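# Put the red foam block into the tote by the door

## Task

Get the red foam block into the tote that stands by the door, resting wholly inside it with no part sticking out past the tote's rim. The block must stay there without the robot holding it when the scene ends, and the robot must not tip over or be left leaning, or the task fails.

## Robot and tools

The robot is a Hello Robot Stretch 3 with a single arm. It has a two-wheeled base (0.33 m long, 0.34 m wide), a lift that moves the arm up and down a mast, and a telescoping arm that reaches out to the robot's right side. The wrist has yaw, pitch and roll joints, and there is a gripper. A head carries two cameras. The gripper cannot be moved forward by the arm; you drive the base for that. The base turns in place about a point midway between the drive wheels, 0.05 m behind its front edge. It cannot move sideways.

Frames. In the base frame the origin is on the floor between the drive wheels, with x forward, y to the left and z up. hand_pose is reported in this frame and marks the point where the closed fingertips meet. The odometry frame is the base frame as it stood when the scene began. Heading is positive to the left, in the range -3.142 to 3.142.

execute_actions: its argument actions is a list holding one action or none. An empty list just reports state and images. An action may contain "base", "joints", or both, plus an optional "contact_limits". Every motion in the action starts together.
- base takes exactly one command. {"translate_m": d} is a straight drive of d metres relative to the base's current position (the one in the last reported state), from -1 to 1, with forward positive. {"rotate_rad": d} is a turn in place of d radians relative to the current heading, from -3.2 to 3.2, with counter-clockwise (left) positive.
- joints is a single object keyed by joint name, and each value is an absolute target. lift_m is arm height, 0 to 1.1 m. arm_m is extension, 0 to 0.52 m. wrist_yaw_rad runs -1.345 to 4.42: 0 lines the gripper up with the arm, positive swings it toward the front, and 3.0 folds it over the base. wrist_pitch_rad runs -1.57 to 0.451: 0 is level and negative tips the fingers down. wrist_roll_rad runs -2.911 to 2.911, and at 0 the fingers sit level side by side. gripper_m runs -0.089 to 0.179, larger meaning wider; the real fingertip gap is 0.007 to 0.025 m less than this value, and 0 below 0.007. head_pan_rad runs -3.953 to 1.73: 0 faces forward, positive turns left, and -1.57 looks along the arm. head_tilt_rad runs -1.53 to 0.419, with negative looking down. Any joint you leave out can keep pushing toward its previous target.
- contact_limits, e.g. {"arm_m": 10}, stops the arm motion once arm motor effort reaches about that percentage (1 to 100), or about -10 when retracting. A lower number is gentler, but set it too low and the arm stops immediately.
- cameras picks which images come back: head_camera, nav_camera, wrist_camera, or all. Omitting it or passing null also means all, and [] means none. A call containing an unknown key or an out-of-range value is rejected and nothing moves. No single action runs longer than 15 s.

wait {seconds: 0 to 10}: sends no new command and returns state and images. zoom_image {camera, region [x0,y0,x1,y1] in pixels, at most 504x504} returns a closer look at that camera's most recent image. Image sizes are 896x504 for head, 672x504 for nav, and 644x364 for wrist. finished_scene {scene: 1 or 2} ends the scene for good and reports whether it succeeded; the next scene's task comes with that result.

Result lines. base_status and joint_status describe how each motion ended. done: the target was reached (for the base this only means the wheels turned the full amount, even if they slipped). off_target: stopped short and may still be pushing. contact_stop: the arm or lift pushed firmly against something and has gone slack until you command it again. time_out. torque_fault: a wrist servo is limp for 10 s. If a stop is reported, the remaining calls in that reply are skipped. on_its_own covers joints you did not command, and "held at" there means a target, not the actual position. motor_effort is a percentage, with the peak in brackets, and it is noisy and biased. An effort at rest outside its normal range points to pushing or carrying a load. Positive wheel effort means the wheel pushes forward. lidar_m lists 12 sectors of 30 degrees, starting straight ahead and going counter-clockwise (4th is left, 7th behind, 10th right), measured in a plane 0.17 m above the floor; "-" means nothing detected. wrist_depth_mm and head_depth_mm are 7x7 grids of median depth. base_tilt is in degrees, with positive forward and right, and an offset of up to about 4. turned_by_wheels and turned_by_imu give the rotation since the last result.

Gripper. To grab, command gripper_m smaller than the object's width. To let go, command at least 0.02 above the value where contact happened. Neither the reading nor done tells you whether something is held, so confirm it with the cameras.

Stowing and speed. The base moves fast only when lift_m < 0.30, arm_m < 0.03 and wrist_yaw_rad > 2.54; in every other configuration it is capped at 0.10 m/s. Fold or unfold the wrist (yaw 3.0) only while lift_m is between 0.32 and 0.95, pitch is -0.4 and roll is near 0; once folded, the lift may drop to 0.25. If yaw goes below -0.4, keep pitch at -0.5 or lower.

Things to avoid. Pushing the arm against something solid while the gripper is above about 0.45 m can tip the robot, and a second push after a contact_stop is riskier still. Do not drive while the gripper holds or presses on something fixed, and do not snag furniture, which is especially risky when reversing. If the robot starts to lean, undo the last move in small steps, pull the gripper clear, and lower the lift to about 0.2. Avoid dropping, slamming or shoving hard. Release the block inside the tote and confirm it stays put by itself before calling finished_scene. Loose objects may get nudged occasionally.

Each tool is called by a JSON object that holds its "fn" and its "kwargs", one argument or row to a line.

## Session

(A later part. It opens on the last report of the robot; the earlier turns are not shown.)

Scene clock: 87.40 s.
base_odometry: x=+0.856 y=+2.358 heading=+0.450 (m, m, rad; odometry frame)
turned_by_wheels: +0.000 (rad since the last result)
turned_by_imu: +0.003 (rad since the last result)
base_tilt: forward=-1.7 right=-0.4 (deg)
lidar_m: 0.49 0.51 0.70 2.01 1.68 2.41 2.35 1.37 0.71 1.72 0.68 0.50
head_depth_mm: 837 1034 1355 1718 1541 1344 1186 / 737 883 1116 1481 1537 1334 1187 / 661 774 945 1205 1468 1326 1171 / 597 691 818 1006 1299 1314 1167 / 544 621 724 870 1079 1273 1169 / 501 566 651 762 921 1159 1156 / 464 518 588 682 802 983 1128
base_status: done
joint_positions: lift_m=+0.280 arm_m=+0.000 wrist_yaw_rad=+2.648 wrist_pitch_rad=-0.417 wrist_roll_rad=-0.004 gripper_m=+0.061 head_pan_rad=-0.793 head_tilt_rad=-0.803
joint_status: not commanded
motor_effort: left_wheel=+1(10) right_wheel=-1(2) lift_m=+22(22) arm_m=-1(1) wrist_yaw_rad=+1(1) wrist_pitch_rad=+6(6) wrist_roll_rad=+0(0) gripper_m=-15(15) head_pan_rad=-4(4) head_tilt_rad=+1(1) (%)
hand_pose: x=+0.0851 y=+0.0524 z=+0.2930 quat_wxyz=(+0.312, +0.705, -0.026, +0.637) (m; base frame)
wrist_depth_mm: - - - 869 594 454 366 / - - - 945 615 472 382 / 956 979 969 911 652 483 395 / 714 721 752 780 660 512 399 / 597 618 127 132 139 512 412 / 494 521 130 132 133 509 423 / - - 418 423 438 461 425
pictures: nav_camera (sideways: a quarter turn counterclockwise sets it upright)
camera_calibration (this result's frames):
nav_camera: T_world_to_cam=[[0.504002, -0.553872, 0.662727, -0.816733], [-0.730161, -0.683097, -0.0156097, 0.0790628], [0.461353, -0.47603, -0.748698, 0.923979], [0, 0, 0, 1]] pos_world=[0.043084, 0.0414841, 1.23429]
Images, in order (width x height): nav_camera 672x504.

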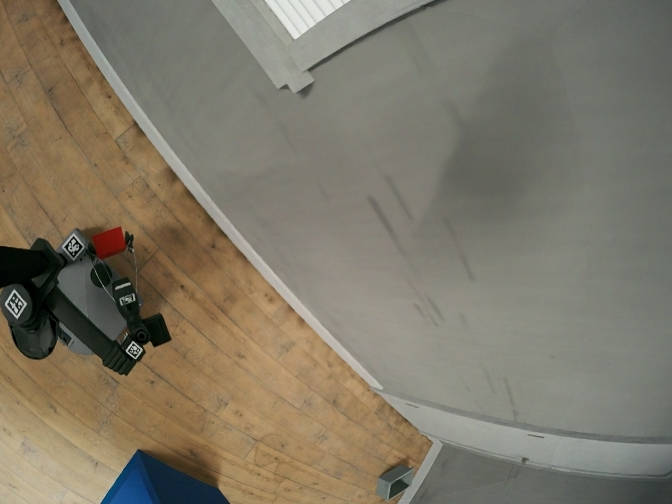

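{"fn": "execute_actions", "kwargs": {
  "actions": [
    {"base": {"rotate_rad": -1.558}, "joints": {"head_pan_rad": -0.2, "head_tilt_rad": -0.7}}
  ],
  "cameras": []
}}

{"fn": "execute_actions", "kwargs": {
  "actions": [
    {"base": {"translate_m": 1.0}}
  ],
  "cameras": ["nav_camera"]
}}

Scene clock: 89.73 s.
base_odometry: x=+0.856 y=+2.357 heading=-1.108 (m, m, rad; odometry frame)
turned_by_wheels: -1.558 (rad since the last result)
turned_by_imu: -1.569 (rad since the last result)
base_tilt: forward=-1.6 right=-0.3 (deg)
lidar_m: 1.56 0.67 0.50 0.49 0.51 0.71 2.04 1.69 2.41 2.35 0.73 0.71
head_depth_mm: 2487 935 963 992 1013 1213 1223 / 2572 2890 2449 1258 1302 1325 1224 / 2556 2789 2518 1998 1630 1398 1213 / 2471 2797 2490 1946 1623 1386 1210 / 2434 2752 2428 1944 1612 1388 1202 / 2395 2706 2372 1913 1594 1359 1193 / 2361 2653 2383 1919 1582 1366 1184
base_status: done
joint_positions: lift_m=+0.280 arm_m=+0.000 wrist_yaw_rad=+2.648 wrist_pitch_rad=-0.417 wrist_roll_rad=-0.004 gripper_m=+0.061 head_pan_rad=-0.207 head_tilt_rad=-0.705
joint_status: all done
motor_effort: left_wheel=+3(11) right_wheel=-2(4) lift_m=+22(22) arm_m=-1(1) wrist_yaw_rad=+1(2) wrist_pitch_rad=+6(6) wrist_roll_rad=+0(0) gripper_m=-15(15) head_pan_rad=+2(34) head_tilt_rad=+0(13) (%)
hand_pose: x=+0.0851 y=+0.0524 z=+0.2930 quat_wxyz=(+0.312, +0.705, -0.026, +0.637) (m; base frame)
wrist_depth_mm: 402 448 496 554 643 766 912 / 430 468 529 600 698 853 - / 458 503 580 666 769 908 - / 490 537 600 673 792 810 864 / 512 571 128 132 139 654 663 / 495 519 130 131 132 555 562 / - - 420 419 440 462 465
pictures: none
No camera images: the call's "cameras" was empty. Leave "cameras" out to get every camera's image.

Scene clock: 94.83 s.
base_odometry: x=+1.303 y=+1.463 heading=-1.108 (m, m, rad; odometry frame)
turned_by_wheels: +0.000 (rad since the last result)
turned_by_imu: +0.006 (rad since the last result)
base_tilt: forward=-1.6 right=-0.5 (deg)
lidar_m: 1.40 0.61 0.46 0.45 0.47 0.66 2.09 3.18 0.53 0.51 2.34 1.77
head_depth_mm: 1610 1847 2140 2040 1662 1422 1232 / 1601 1813 2061 2010 1648 1413 1222 / 1568 1768 2037 1974 1634 1402 1212 / 1539 1748 1979 1972 1620 1384 1212 / 1509 1708 1957 1848 1605 1367 1195 / 1493 1673 1920 1877 1596 1364 1198 / 1471 1666 1880 1905 1597 1362 1188
base_status: done
joint_positions: lift_m=+0.280 arm_m=+0.000 wrist_yaw_rad=+2.648 wrist_pitch_rad=-0.417 wrist_roll_rad=-0.004 gripper_m=+0.061 head_pan_rad=-0.207 head_tilt_rad=-0.704
joint_status: not commanded
motor_effort: left_wheel=+2(11) right_wheel=-2(4) lift_m=+22(22) arm_m=-1(1) wrist_yaw_rad=+1(2) wrist_pitch_rad=+6(6) wrist_roll_rad=+0(0) gripper_m=-15(15) head_pan_rad=+2(2) head_tilt_rad=+2(2) (%)
hand_pose: x=+0.0851 y=+0.0524 z=+0.2930 quat_wxyz=(+0.312, +0.705, -0.026, +0.637) (m; base frame)
wrist_depth_mm: 377 411 460 519 590 661 777 / 397 438 497 566 635 724 904 / 429 466 535 604 703 819 - / 455 518 553 629 754 826 873 / 478 536 127 132 139 651 671 / 495 515 130 132 132 557 557 / - - 418 426 431 454 471
pictures: nav_camera (sideways: a quarter turn counterclockwise sets it upright)
camera_calibration (this result's frames):
nav_camera: T_world_to_cam=[[0.65853, -0.168266, 0.733502, -0.909906], [-0.228605, -0.973352, -0.018049, 0.079181], [0.716992, -0.155796, -0.679448, 0.832356], [0, 0, 0, 1]] pos_world=[0.0205091, 0.0536426, 1.23439]
Images, in order (width x height): nav_camera 672x504.

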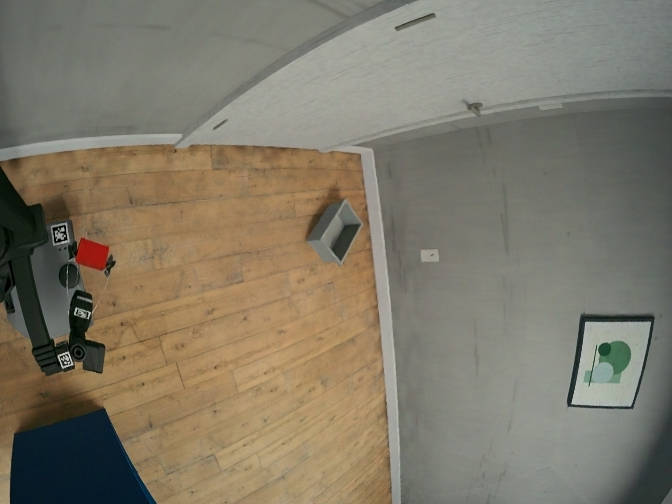

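{"fn": "zoom_image", "kwargs": {
  "camera": "nav_camera",
  "region": [280, 170, 400, 290]
}}

Region (280, 170, 400, 290) of nav_camera's 672x504 image, scaled by 4.200, with more detail than that image has.

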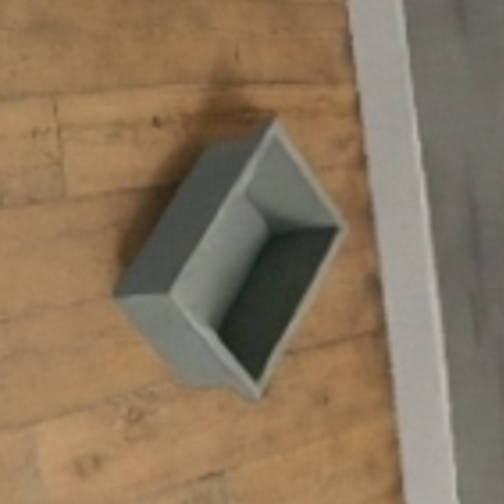

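{"fn": "execute_actions", "kwargs": {
  "actions": [
    {"base": {"translate_m": 0.745}, "joints": {"head_pan_rad": -0.3, "head_tilt_rad": -1.0}}
  ],
  "cameras": ["head_camera"]
}}

{"fn": "execute_actions", "kwargs": {
  "actions": [
    {"base": {"rotate_rad": 1.397}, "joints": {"head_pan_rad": -1.57, "head_tilt_rad": -1.05}}
  ],
  "cameras": ["head_camera", "nav_camera"]
}}

Scene clock: 100.73 s.
base_odometry: x=+1.636 y=+0.796 heading=-1.108 (m, m, rad; odometry frame)
turned_by_wheels: +0.000 (rad since the last result)
turned_by_imu: +0.004 (rad since the last result)
base_tilt: forward=-1.8 right=-0.3 (deg)
lidar_m: 0.97 0.54 0.41 0.40 0.42 0.62 1.99 0.93 1.12 3.02 1.32 1.00
head_depth_mm: 1054 1274 1609 1564 1397 1265 1150 / 1027 1238 1552 1560 1381 1259 1166 / 1008 1197 1489 1534 1373 1247 1148 / 971 1155 1433 1522 1349 1233 1142 / 944 1126 1387 1514 1346 1227 1115 / 929 1092 1338 1501 1326 1226 1112 / 906 1067 1308 1476 1339 1207 1109
base_status: done
joint_positions: lift_m=+0.280 arm_m=+0.000 wrist_yaw_rad=+2.648 wrist_pitch_rad=-0.417 wrist_roll_rad=-0.004 gripper_m=+0.061 head_pan_rad=-0.293 head_tilt_rad=-0.988
joint_status: all done
motor_effort: left_wheel=+1(11) right_wheel=-1(5) lift_m=+22(22) arm_m=-1(1) wrist_yaw_rad=+1(1) wrist_pitch_rad=+6(6) wrist_roll_rad=+0(0) gripper_m=-15(15) head_pan_rad=-4(16) head_tilt_rad=-5(21) (%)
hand_pose: x=+0.0851 y=+0.0524 z=+0.2930 quat_wxyz=(+0.312, +0.705, -0.026, +0.637) (m; base frame)
wrist_depth_mm: 339 372 411 451 530 609 718 / 358 393 440 505 589 705 779 / 382 422 478 552 643 815 801 / 404 462 505 568 728 806 803 / 435 482 128 132 139 651 638 / 472 489 129 131 132 552 510 / - - 423 419 429 465 460
pictures: head_camera (sideways: a quarter turn clockwise sets it upright)
camera_calibration (this result's frames):
head_camera: T_world_to_cam=[[-0.829511, 0.20727, -0.518605, 0.704813], [0.279151, 0.958141, -0.0635648, 0.0859154], [0.483722, -0.197497, -0.852648, 1.06384], [0, 0, 0, 1]] pos_world=[0.0460636, -0.0183004, 1.27806]
Images, in order (width x height): head_camera 896x504.

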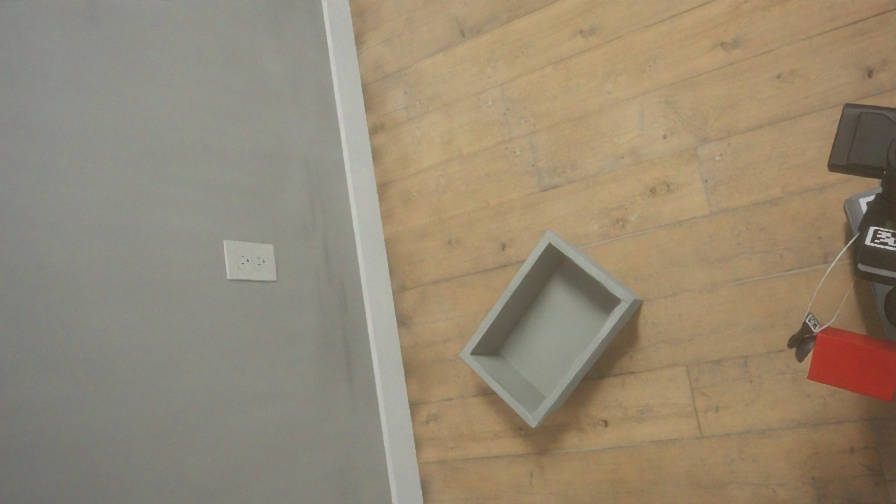

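Scene clock: 102.93 s.
base_odometry: x=+1.636 y=+0.796 heading=+0.289 (m, m, rad; odometry frame)
turned_by_wheels: +1.397 (rad since the last result)
turned_by_imu: +1.407 (rad since the last result)
base_tilt: forward=-1.8 right=-0.5 (deg)
lidar_m: 0.40 0.40 0.52 1.08 0.94 0.95 1.99 1.61 1.06 0.97 0.65 0.43
head_depth_mm: 1020 1228 1563 1524 1365 1254 1155 / 1011 1222 1547 1508 1355 1237 1157 / 995 1198 1500 1495 1334 1249 - / 985 1185 1477 1472 1308 1249 - / 969 1165 1457 1426 1316 1241 1113 / 967 1149 1436 1447 1326 1204 1116 / 951 1138 1421 1456 1322 1204 1105
base_status: done
joint_positions: lift_m=+0.280 arm_m=+0.000 wrist_yaw_rad=+2.648 wrist_pitch_rad=-0.417 wrist_roll_rad=-0.004 gripper_m=+0.061 head_pan_rad=-1.563 head_tilt_rad=-1.038
joint_status: all done
motor_effort: left_wheel=-2(10) right_wheel=+1(7) lift_m=+22(22) arm_m=-1(1) wrist_yaw_rad=+1(1) wrist_pitch_rad=+6(6) wrist_roll_rad=+0(0) gripper_m=-15(15) head_pan_rad=-4(42) head_tilt_rad=-5(11) (%)
hand_pose: x=+0.0851 y=+0.0524 z=+0.2930 quat_wxyz=(+0.312, +0.705, -0.026, +0.637) (m; base frame)
wrist_depth_mm: - - 906 600 413 340 286 / - - 972 642 434 354 293 / 959 - 905 688 466 375 307 / 721 744 759 648 481 387 315 / 576 611 128 131 139 405 332 / 496 521 129 131 132 410 341 / - - 422 426 430 439 354
pictures: head_camera (sideways: a quarter turn clockwise sets it upright), nav_camera (sideways: a quarter turn counterclockwise sets it upright)
camera_calibration (this result's frames):
head_camera: T_world_to_cam=[[-0.048246, 0.878098, -0.476043, 0.644604], [0.997799, 0.0206624, -0.0630116, 0.0808074], [-0.0454941, -0.478035, -0.877162, 1.09893], [0, 0, 0, 1]] pos_world=[0.000464833, -0.0423689, 1.27589]
nav_camera: T_world_to_cam=[[-0.0224507, -0.882008, 0.470699, -0.563349], [-0.999747, 0.0204991, -0.0092728, 0.0724535], [-0.0014702, -0.470788, -0.882245, 1.10042], [0, 0, 0, 1]] pos_world=[0.0614054, 0.0196993, 1.23668]
Images, in order (width x height): head_camera 896x504, nav_camera 672x504.

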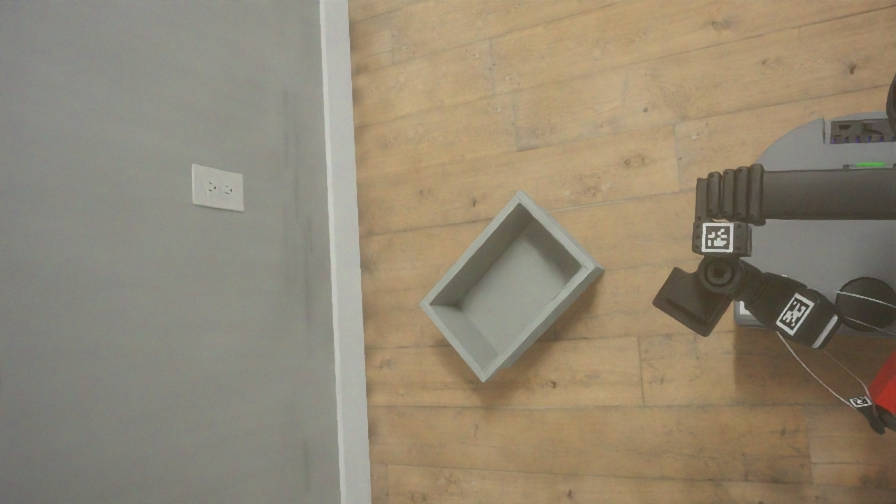

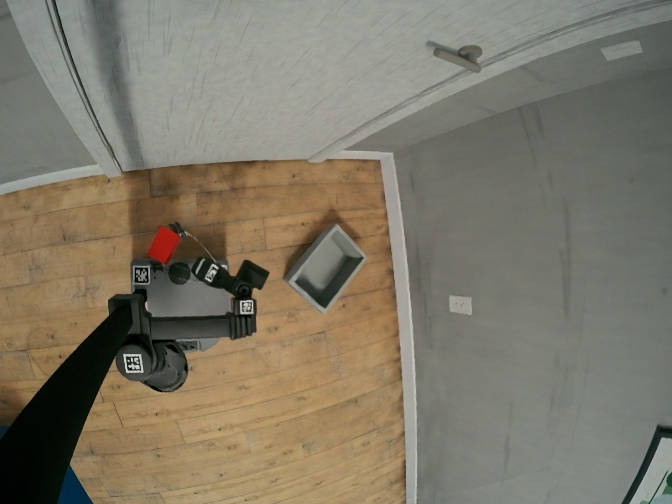

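{"fn": "execute_actions", "kwargs": {
  "actions": [
    {"base": {"translate_m": 0.034}, "joints": {"lift_m": 0.42, "arm_m": 0.40, "wrist_yaw_rad": 2.37}}
  ],
  "cameras": ["head_camera"]
}}

{"fn": "execute_actions", "kwargs": {
  "actions": [
    {"joints": {"wrist_pitch_rad": -1.5}}
  ],
  "cameras": ["head_camera", "wrist_camera"]
}}

Scene clock: 111.57 s.
base_odometry: x=+1.669 y=+0.806 heading=+0.289 (m, m, rad; odometry frame)
turned_by_wheels: +0.000 (rad since the last result)
turned_by_imu: -0.002 (rad since the last result)
base_tilt: forward=-1.8 right=-0.5 (deg)
lidar_m: 0.36 0.36 0.48 1.00 0.96 0.96 2.00 1.60 1.06 0.97 0.60 0.39
head_depth_mm: 1010 1228 1558 1523 1358 1249 1144 / 1004 1213 1534 1500 1362 1231 1147 / 998 1193 1447 1494 1349 - - / 982 1172 1391 1439 1330 1249 - / 968 1161 1460 1417 1316 1230 1113 / 957 1150 1432 1464 1286 1204 1107 / 945 1127 1404 1452 1309 1202 1107
base_status: done
joint_positions: lift_m=+0.420 arm_m=+0.400 wrist_yaw_rad=+2.372 wrist_pitch_rad=-0.418 wrist_roll_rad=-0.004 gripper_m=+0.061 head_pan_rad=-1.564 head_tilt_rad=-1.038
joint_status: all done
motor_effort: left_wheel=-2(8) right_wheel=+1(7) lift_m=+30(33) arm_m=+3(0) wrist_yaw_rad=-1(2) wrist_pitch_rad=+6(6) wrist_roll_rad=+0(0) gripper_m=-15(15) head_pan_rad=-4(4) head_tilt_rad=-5(5) (%)
hand_pose: x=+0.1349 y=-0.3836 z=+0.4325 quat_wxyz=(+0.396, +0.695, -0.123, +0.588) (m; base frame)
wrist_depth_mm: - 665 526 437 358 314 271 / - 811 574 462 380 332 285 / - 931 631 499 411 348 299 / 943 937 680 487 428 367 314 / 805 819 128 132 140 390 334 / - 680 129 132 132 404 351 / - 571 559 563 513 461 361
pictures: head_camera (sideways: a quarter turn clockwise sets it upright)
camera_calibration (this result's frames):
head_camera: T_world_to_cam=[[-0.047576, 0.878134, -0.476043, 0.6446], [0.997814, 0.019901, -0.0630116, 0.0808073], [-0.0458589, -0.478, -0.877162, 1.09893], [0, 0, 0, 1]] pos_world=[0.000432504, -0.0423646, 1.27589]
Images, in order (width x height): head_camera 896x504.

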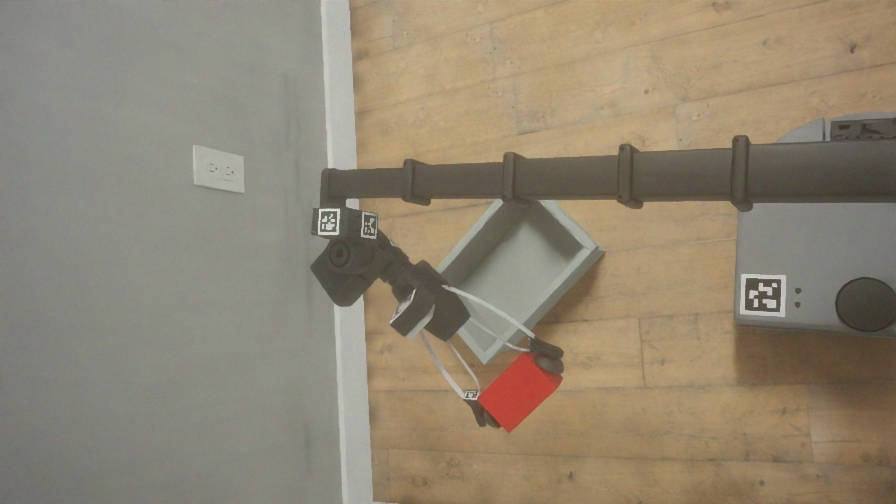

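Scene clock: 112.93 s.
base_odometry: x=+1.669 y=+0.806 heading=+0.289 (m, m, rad; odometry frame)
turned_by_wheels: +0.000 (rad since the last result)
turned_by_imu: +0.000 (rad since the last result)
base_tilt: forward=-1.6 right=-0.5 (deg)
lidar_m: 0.36 0.37 0.48 0.99 0.96 0.96 1.99 1.61 1.05 0.97 0.60 0.39
head_depth_mm: 1011 1223 1556 1521 1365 1250 1151 / 1005 1207 1541 1493 1362 1238 1153 / 993 1194 1454 1489 1343 - - / 974 1177 1376 1394 1321 1241 - / 967 1164 1447 1458 1308 1230 1114 / 958 1153 1437 1455 1316 1203 1111 / 944 1132 1409 1441 1317 1203 1110
base_status: not commanded
joint_positions: lift_m=+0.420 arm_m=+0.400 wrist_yaw_rad=+2.372 wrist_pitch_rad=-1.495 wrist_roll_rad=-0.004 gripper_m=+0.061 head_pan_rad=-1.564 head_tilt_rad=-1.038
joint_status: all done
motor_effort: left_wheel=-2(2) right_wheel=+1(1) lift_m=+30(30) arm_m=+3(3) wrist_yaw_rad=-1(2) wrist_pitch_rad=-3(5) wrist_roll_rad=+0(0) gripper_m=-15(15) head_pan_rad=-4(4) head_tilt_rad=-5(5) (%)
hand_pose: x=-0.0245 y=-0.5482 z=+0.3012 quat_wxyz=(+0.640, +0.660, +0.252, +0.301) (m; base frame)
wrist_depth_mm: 440 446 452 447 450 457 467 / 447 458 451 456 452 454 457 / 448 455 446 453 456 471 462 / 460 458 367 460 443 472 468 / 461 465 128 132 139 473 477 / 463 468 130 132 132 486 475 / 478 472 482 480 480 478 458
pictures: head_camera (sideways: a quarter turn clockwise sets it upright), wrist_camera
camera_calibration (this result's frames):
head_camera: T_world_to_cam=[[-0.0475759, 0.878134, -0.476043, 0.644601], [0.997814, 0.0199009, -0.0630116, 0.0808073], [-0.0458589, -0.478001, -0.877162, 1.09893], [0, 0, 0, 1]] pos_world=[0.000432499, -0.0423646, 1.27589]
wrist_camera: T_world_to_cam=[[0.74652, -0.664428, 0.0352768, -0.365585], [-0.663866, -0.740237, 0.106444, -0.425648], [-0.0446112, -0.102882, -0.993693, 0.40651], [0, 0, 0, 1]] pos_world=[0.00847842, -0.516163, 0.46215]
Images, in order (width x height): head_camera 896x504, wrist_camera 644x364.

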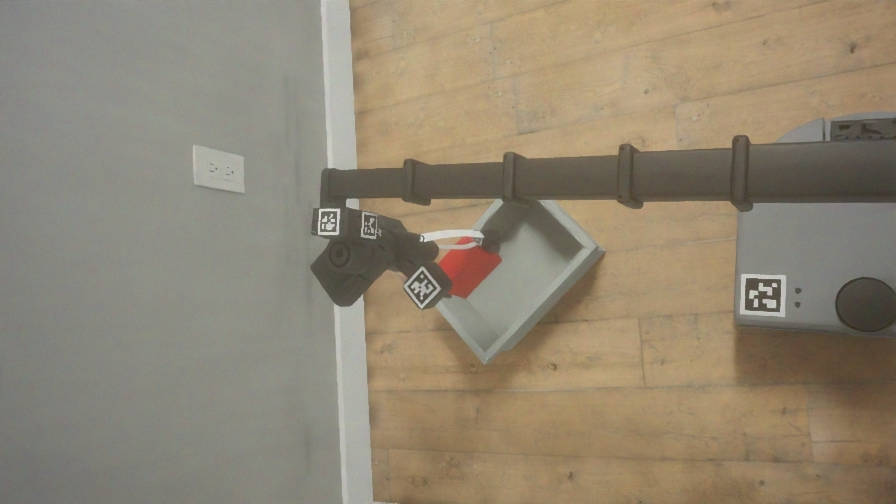

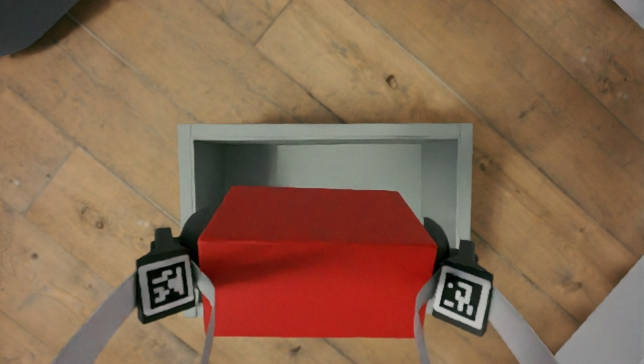

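{"fn": "execute_actions", "kwargs": {
  "actions": [
    {"joints": {"arm_m": 0.432, "lift_m": 0.3}}
  ],
  "cameras": ["head_camera", "wrist_camera"]
}}

Scene clock: 115.63 s.
base_odometry: x=+1.669 y=+0.806 heading=+0.289 (m, m, rad; odometry frame)
turned_by_wheels: +0.000 (rad since the last result)
turned_by_imu: -0.001 (rad since the last result)
base_tilt: forward=-1.7 right=-0.4 (deg)
lidar_m: 0.36 0.37 0.48 0.99 0.96 0.96 2.00 1.61 1.05 0.52 0.60 0.39
head_depth_mm: 1014 1222 1556 1527 1362 1246 1143 / 1004 1206 1524 1501 1355 1237 1148 / 993 1201 1487 1495 1349 1240 - / 976 1174 1426 1394 1322 1246 - / 970 1168 1446 1480 1317 1231 1121 / 956 1149 1430 1455 1314 1214 1119 / 947 1128 1415 1445 1306 1201 1108
base_status: not commanded
joint_positions: lift_m=+0.300 arm_m=+0.432 wrist_yaw_rad=+2.372 wrist_pitch_rad=-1.496 wrist_roll_rad=-0.004 gripper_m=+0.061 head_pan_rad=-1.564 head_tilt_rad=-1.038
joint_status: all done
motor_effort: left_wheel=-2(2) right_wheel=+1(1) lift_m=+22(29) arm_m=+3(2) wrist_yaw_rad=-1(1) wrist_pitch_rad=-2(2) wrist_roll_rad=+0(0) gripper_m=-15(15) head_pan_rad=-4(4) head_tilt_rad=-5(5) (%)
hand_pose: x=-0.0246 y=-0.5803 z=+0.1816 quat_wxyz=(+0.640, +0.660, +0.253, +0.301) (m; base frame)
wrist_depth_mm: 327 331 334 339 340 333 338 / 333 238 221 222 224 341 344 / 335 273 333 337 338 254 347 / 339 275 337 339 341 257 353 / 342 254 128 131 139 257 352 / 349 236 129 131 132 362 354 / 347 231 232 234 234 362 362
pictures: head_camera (sideways: a quarter turn clockwise sets it upright), wrist_camera
camera_calibration (this result's frames):
head_camera: T_world_to_cam=[[-0.047576, 0.878134, -0.476043, 0.644601], [0.997814, 0.019901, -0.0630116, 0.0808073], [-0.0458589, -0.478001, -0.877162, 1.09893], [0, 0, 0, 1]] pos_world=[0.000432504, -0.0423646, 1.27589]
wrist_camera: T_world_to_cam=[[0.746536, -0.664411, 0.0352485, -0.382607], [-0.663817, -0.740186, 0.107106, -0.436868], [-0.0450723, -0.103357, -0.993623, 0.284098], [0, 0, 0, 1]] pos_world=[0.00843373, -0.548208, 0.342564]
Images, in order (width x height): head_camera 896x504, wrist_camera 644x364.

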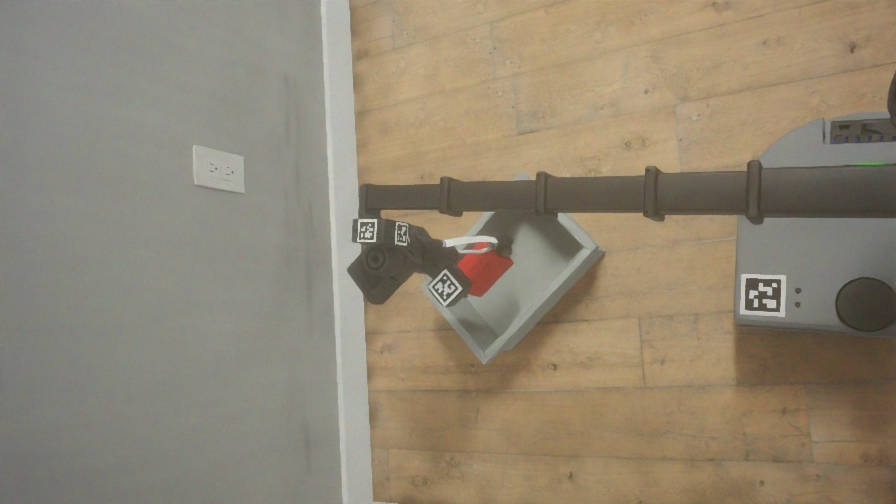

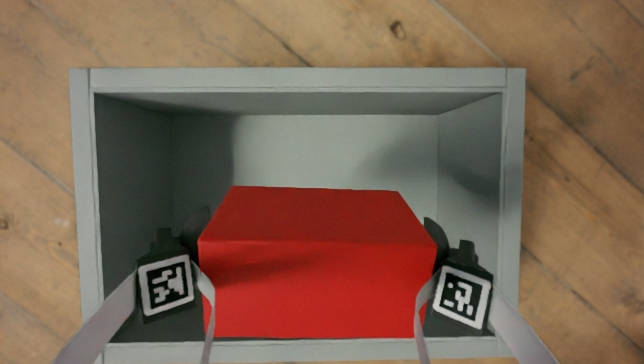

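{"fn": "execute_actions", "kwargs": {
  "actions": [
    {"joints": {"lift_m": 0.159}}
  ],
  "cameras": ["wrist_camera"]
}}

Scene clock: 118.20 s.
base_odometry: x=+1.669 y=+0.806 heading=+0.289 (m, m, rad; odometry frame)
turned_by_wheels: +0.000 (rad since the last result)
turned_by_imu: -0.001 (rad since the last result)
base_tilt: forward=-1.6 right=-0.2 (deg)
lidar_m: 0.36 0.37 0.48 0.99 0.96 0.96 2.00 1.60 1.05 0.97 0.60 0.39
head_depth_mm: 1015 1232 1562 1507 1364 1244 1148 / 998 1205 1536 1498 1353 1245 1159 / 988 1187 1508 1488 1341 1230 - / 974 1175 1482 1479 1328 1236 - / 967 1163 1455 1463 1314 1221 1117 / 954 1147 1436 1441 1314 1214 1108 / 947 1131 1408 1450 1323 1202 1106
base_status: not commanded
joint_positions: lift_m=+0.159 arm_m=+0.432 wrist_yaw_rad=+2.372 wrist_pitch_rad=-1.496 wrist_roll_rad=-0.004 gripper_m=+0.061 head_pan_rad=-1.564 head_tilt_rad=-1.038
joint_status: all done
motor_effort: left_wheel=-2(2) right_wheel=+1(1) lift_m=+22(24) arm_m=+3(3) wrist_yaw_rad=-1(1) wrist_pitch_rad=-2(2) wrist_roll_rad=+0(0) gripper_m=-15(15) head_pan_rad=-4(4) head_tilt_rad=-6(6) (%)
hand_pose: x=-0.0246 y=-0.5803 z=+0.0406 quat_wxyz=(+0.640, +0.660, +0.253, +0.301) (m; base frame)
wrist_depth_mm: 111 111 112 112 112 113 113 / 181 182 183 184 186 184 148 / 191 196 198 198 201 202 149 / 192 198 199 199 201 203 149 / 195 201 128 132 139 206 150 / 193 201 130 131 133 202 149 / 187 206 206 207 211 208 149
pictures: wrist_camera
camera_calibration (this result's frames):
wrist_camera: T_world_to_cam=[[0.746536, -0.664411, 0.0352485, -0.377637], [-0.663817, -0.740186, 0.107107, -0.421766], [-0.0450723, -0.103357, -0.993623, 0.143985], [0, 0, 0, 1]] pos_world=[0.00843371, -0.54821, 0.201551]
Images, in order (width x height): wrist_camera 644x364.

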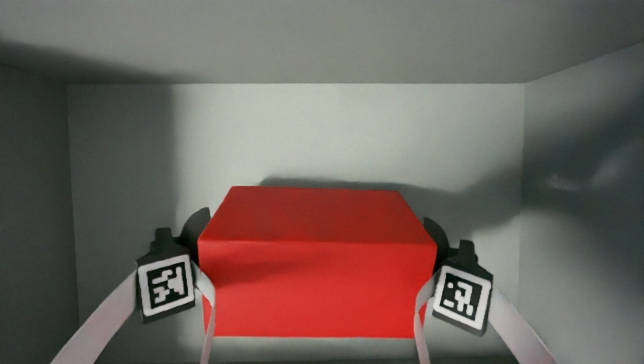

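{"fn": "execute_actions", "kwargs": {
  "actions": [
    {"joints": {"gripper_m": 0.135}}
  ],
  "cameras": ["wrist_camera"]
}}

{"fn": "execute_actions", "kwargs": {
  "actions": [
    {"joints": {"lift_m": 0.34}}
  ],
  "cameras": ["head_camera", "wrist_camera"]
}}

Scene clock: 119.60 s.
base_odometry: x=+1.669 y=+0.806 heading=+0.289 (m, m, rad; odometry frame)
turned_by_wheels: +0.000 (rad since the last result)
turned_by_imu: +0.000 (rad since the last result)
base_tilt: forward=-1.7 right=-0.7 (deg)
lidar_m: 0.36 0.37 0.48 1.00 0.96 0.96 2.00 1.60 1.06 0.97 0.60 0.39
head_depth_mm: 1010 1224 1568 1515 1361 1242 1147 / 1003 1206 1534 1495 1352 1240 1147 / 990 1193 1515 1496 1331 1237 - / 978 1174 1481 1493 1320 1243 - / 967 1164 1458 1449 1320 1221 1121 / 957 1146 1424 1462 1325 1210 1118 / 949 1134 1404 1449 1317 1197 1106
base_status: not commanded
joint_positions: lift_m=+0.159 arm_m=+0.432 wrist_yaw_rad=+2.372 wrist_pitch_rad=-1.496 wrist_roll_rad=-0.004 gripper_m=+0.135 head_pan_rad=-1.564 head_tilt_rad=-1.038
joint_status: all done
motor_effort: left_wheel=-2(2) right_wheel=+1(1) lift_m=+22(22) arm_m=+3(3) wrist_yaw_rad=-1(1) wrist_pitch_rad=-2(2) wrist_roll_rad=+0(0) gripper_m=+1(94) head_pan_rad=-3(4) head_tilt_rad=-5(5) (%)
hand_pose: x=-0.0246 y=-0.5803 z=+0.0406 quat_wxyz=(+0.640, +0.660, +0.253, +0.301) (m; base frame)
wrist_depth_mm: 111 111 112 112 113 113 113 / 180 180 184 184 187 185 147 / 192 196 197 199 199 202 149 / 194 199 199 201 203 202 149 / 194 202 142 143 143 205 150 / 188 - 145 144 206 - 150 / - 206 206 208 210 210 143
pictures: wrist_camera
camera_calibration (this result's frames):
wrist_camera: T_world_to_cam=[[0.746536, -0.664411, 0.0352485, -0.377637], [-0.663817, -0.740186, 0.107107, -0.421766], [-0.0450724, -0.103358, -0.993623, 0.143985], [0, 0, 0, 1]] pos_world=[0.0084337, -0.54821, 0.201551]
Images, in order (width x height): wrist_camera 644x364.

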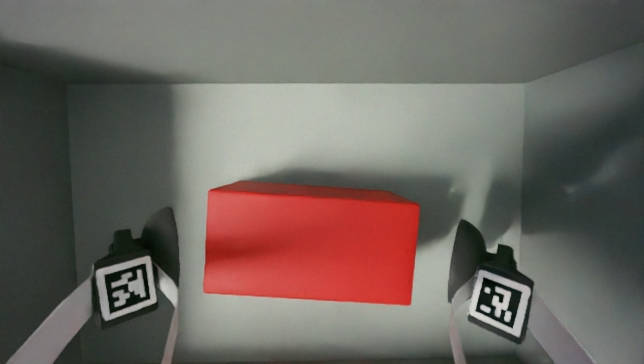

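Scene clock: 122.07 s.
base_odometry: x=+1.669 y=+0.806 heading=+0.289 (m, m, rad; odometry frame)
turned_by_wheels: +0.000 (rad since the last result)
turned_by_imu: -0.001 (rad since the last result)
base_tilt: forward=-1.6 right=-0.3 (deg)
lidar_m: 0.36 0.37 0.48 1.00 0.96 0.96 2.01 1.60 1.05 0.97 0.60 0.39
head_depth_mm: 1011 1221 1562 1510 1372 1242 1157 / 1002 1209 1516 1506 1357 1240 1149 / 990 1197 1501 1488 1337 - - / 975 1181 1419 1428 1321 1243 - / 968 1168 1444 1456 1319 1225 1117 / 957 1147 1424 1462 1320 1204 1113 / 947 1138 1417 1445 1319 1205 1104
base_status: not commanded
joint_positions: lift_m=+0.340 arm_m=+0.432 wrist_yaw_rad=+2.372 wrist_pitch_rad=-1.496 wrist_roll_rad=-0.004 gripper_m=+0.135 head_pan_rad=-1.564 head_tilt_rad=-1.038
joint_status: all done
motor_effort: left_wheel=-2(2) right_wheel=+1(1) lift_m=+30(31) arm_m=+3(3) wrist_yaw_rad=-1(1) wrist_pitch_rad=-2(2) wrist_roll_rad=+0(0) gripper_m=+0(1) head_pan_rad=-4(3) head_tilt_rad=-5(5) (%)
hand_pose: x=-0.0246 y=-0.5803 z=+0.2212 quat_wxyz=(+0.640, +0.660, +0.253, +0.301) (m; base frame)
wrist_depth_mm: 369 369 373 375 375 377 382 / 369 370 368 379 376 378 385 / 377 295 375 376 382 388 386 / 374 297 381 324 386 386 393 / 382 366 380 386 387 390 398 / 385 - 335 331 332 - 407 / 389 386 393 395 404 405 403
pictures: head_camera (sideways: a quarter turn clockwise sets it upright), wrist_camera
camera_calibration (this result's frames):
head_camera: T_world_to_cam=[[-0.0475762, 0.878134, -0.476043, 0.644601], [0.997814, 0.0199013, -0.0630116, 0.0808073], [-0.0458587, -0.478001, -0.877162, 1.09893], [0, 0, 0, 1]] pos_world=[0.000432514, -0.0423646, 1.27589]
wrist_camera: T_world_to_cam=[[0.746536, -0.664411, 0.0352485, -0.384003], [-0.663817, -0.740186, 0.107107, -0.441109], [-0.0450725, -0.103358, -0.993623, 0.32342], [0, 0, 0, 1]] pos_world=[0.0084337, -0.548211, 0.382138]
Images, in order (width x height): head_camera 896x504, wrist_camera 644x364.

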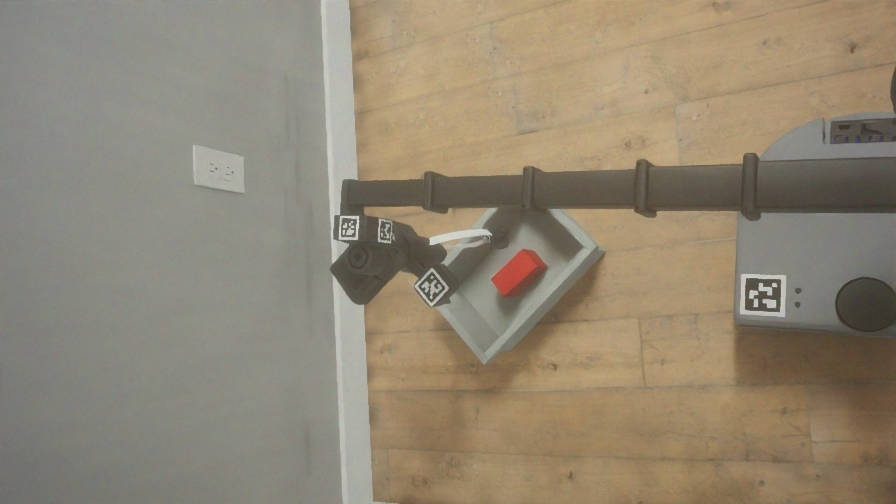

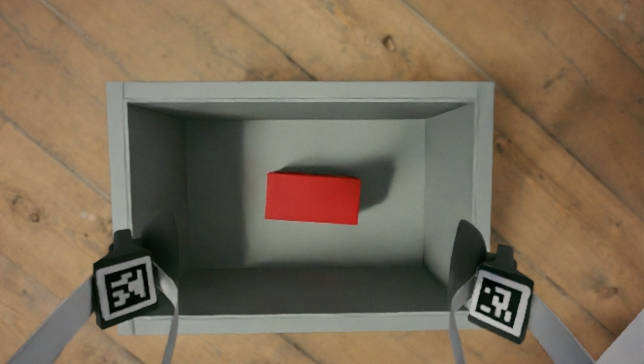

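The red block is resting on the floor of the tote, clear of all edges, and the gripper is out of the way.

{"fn": "finished_scene", "kwargs": {
  "scene": 2
}}

The scene is finished: the task was done.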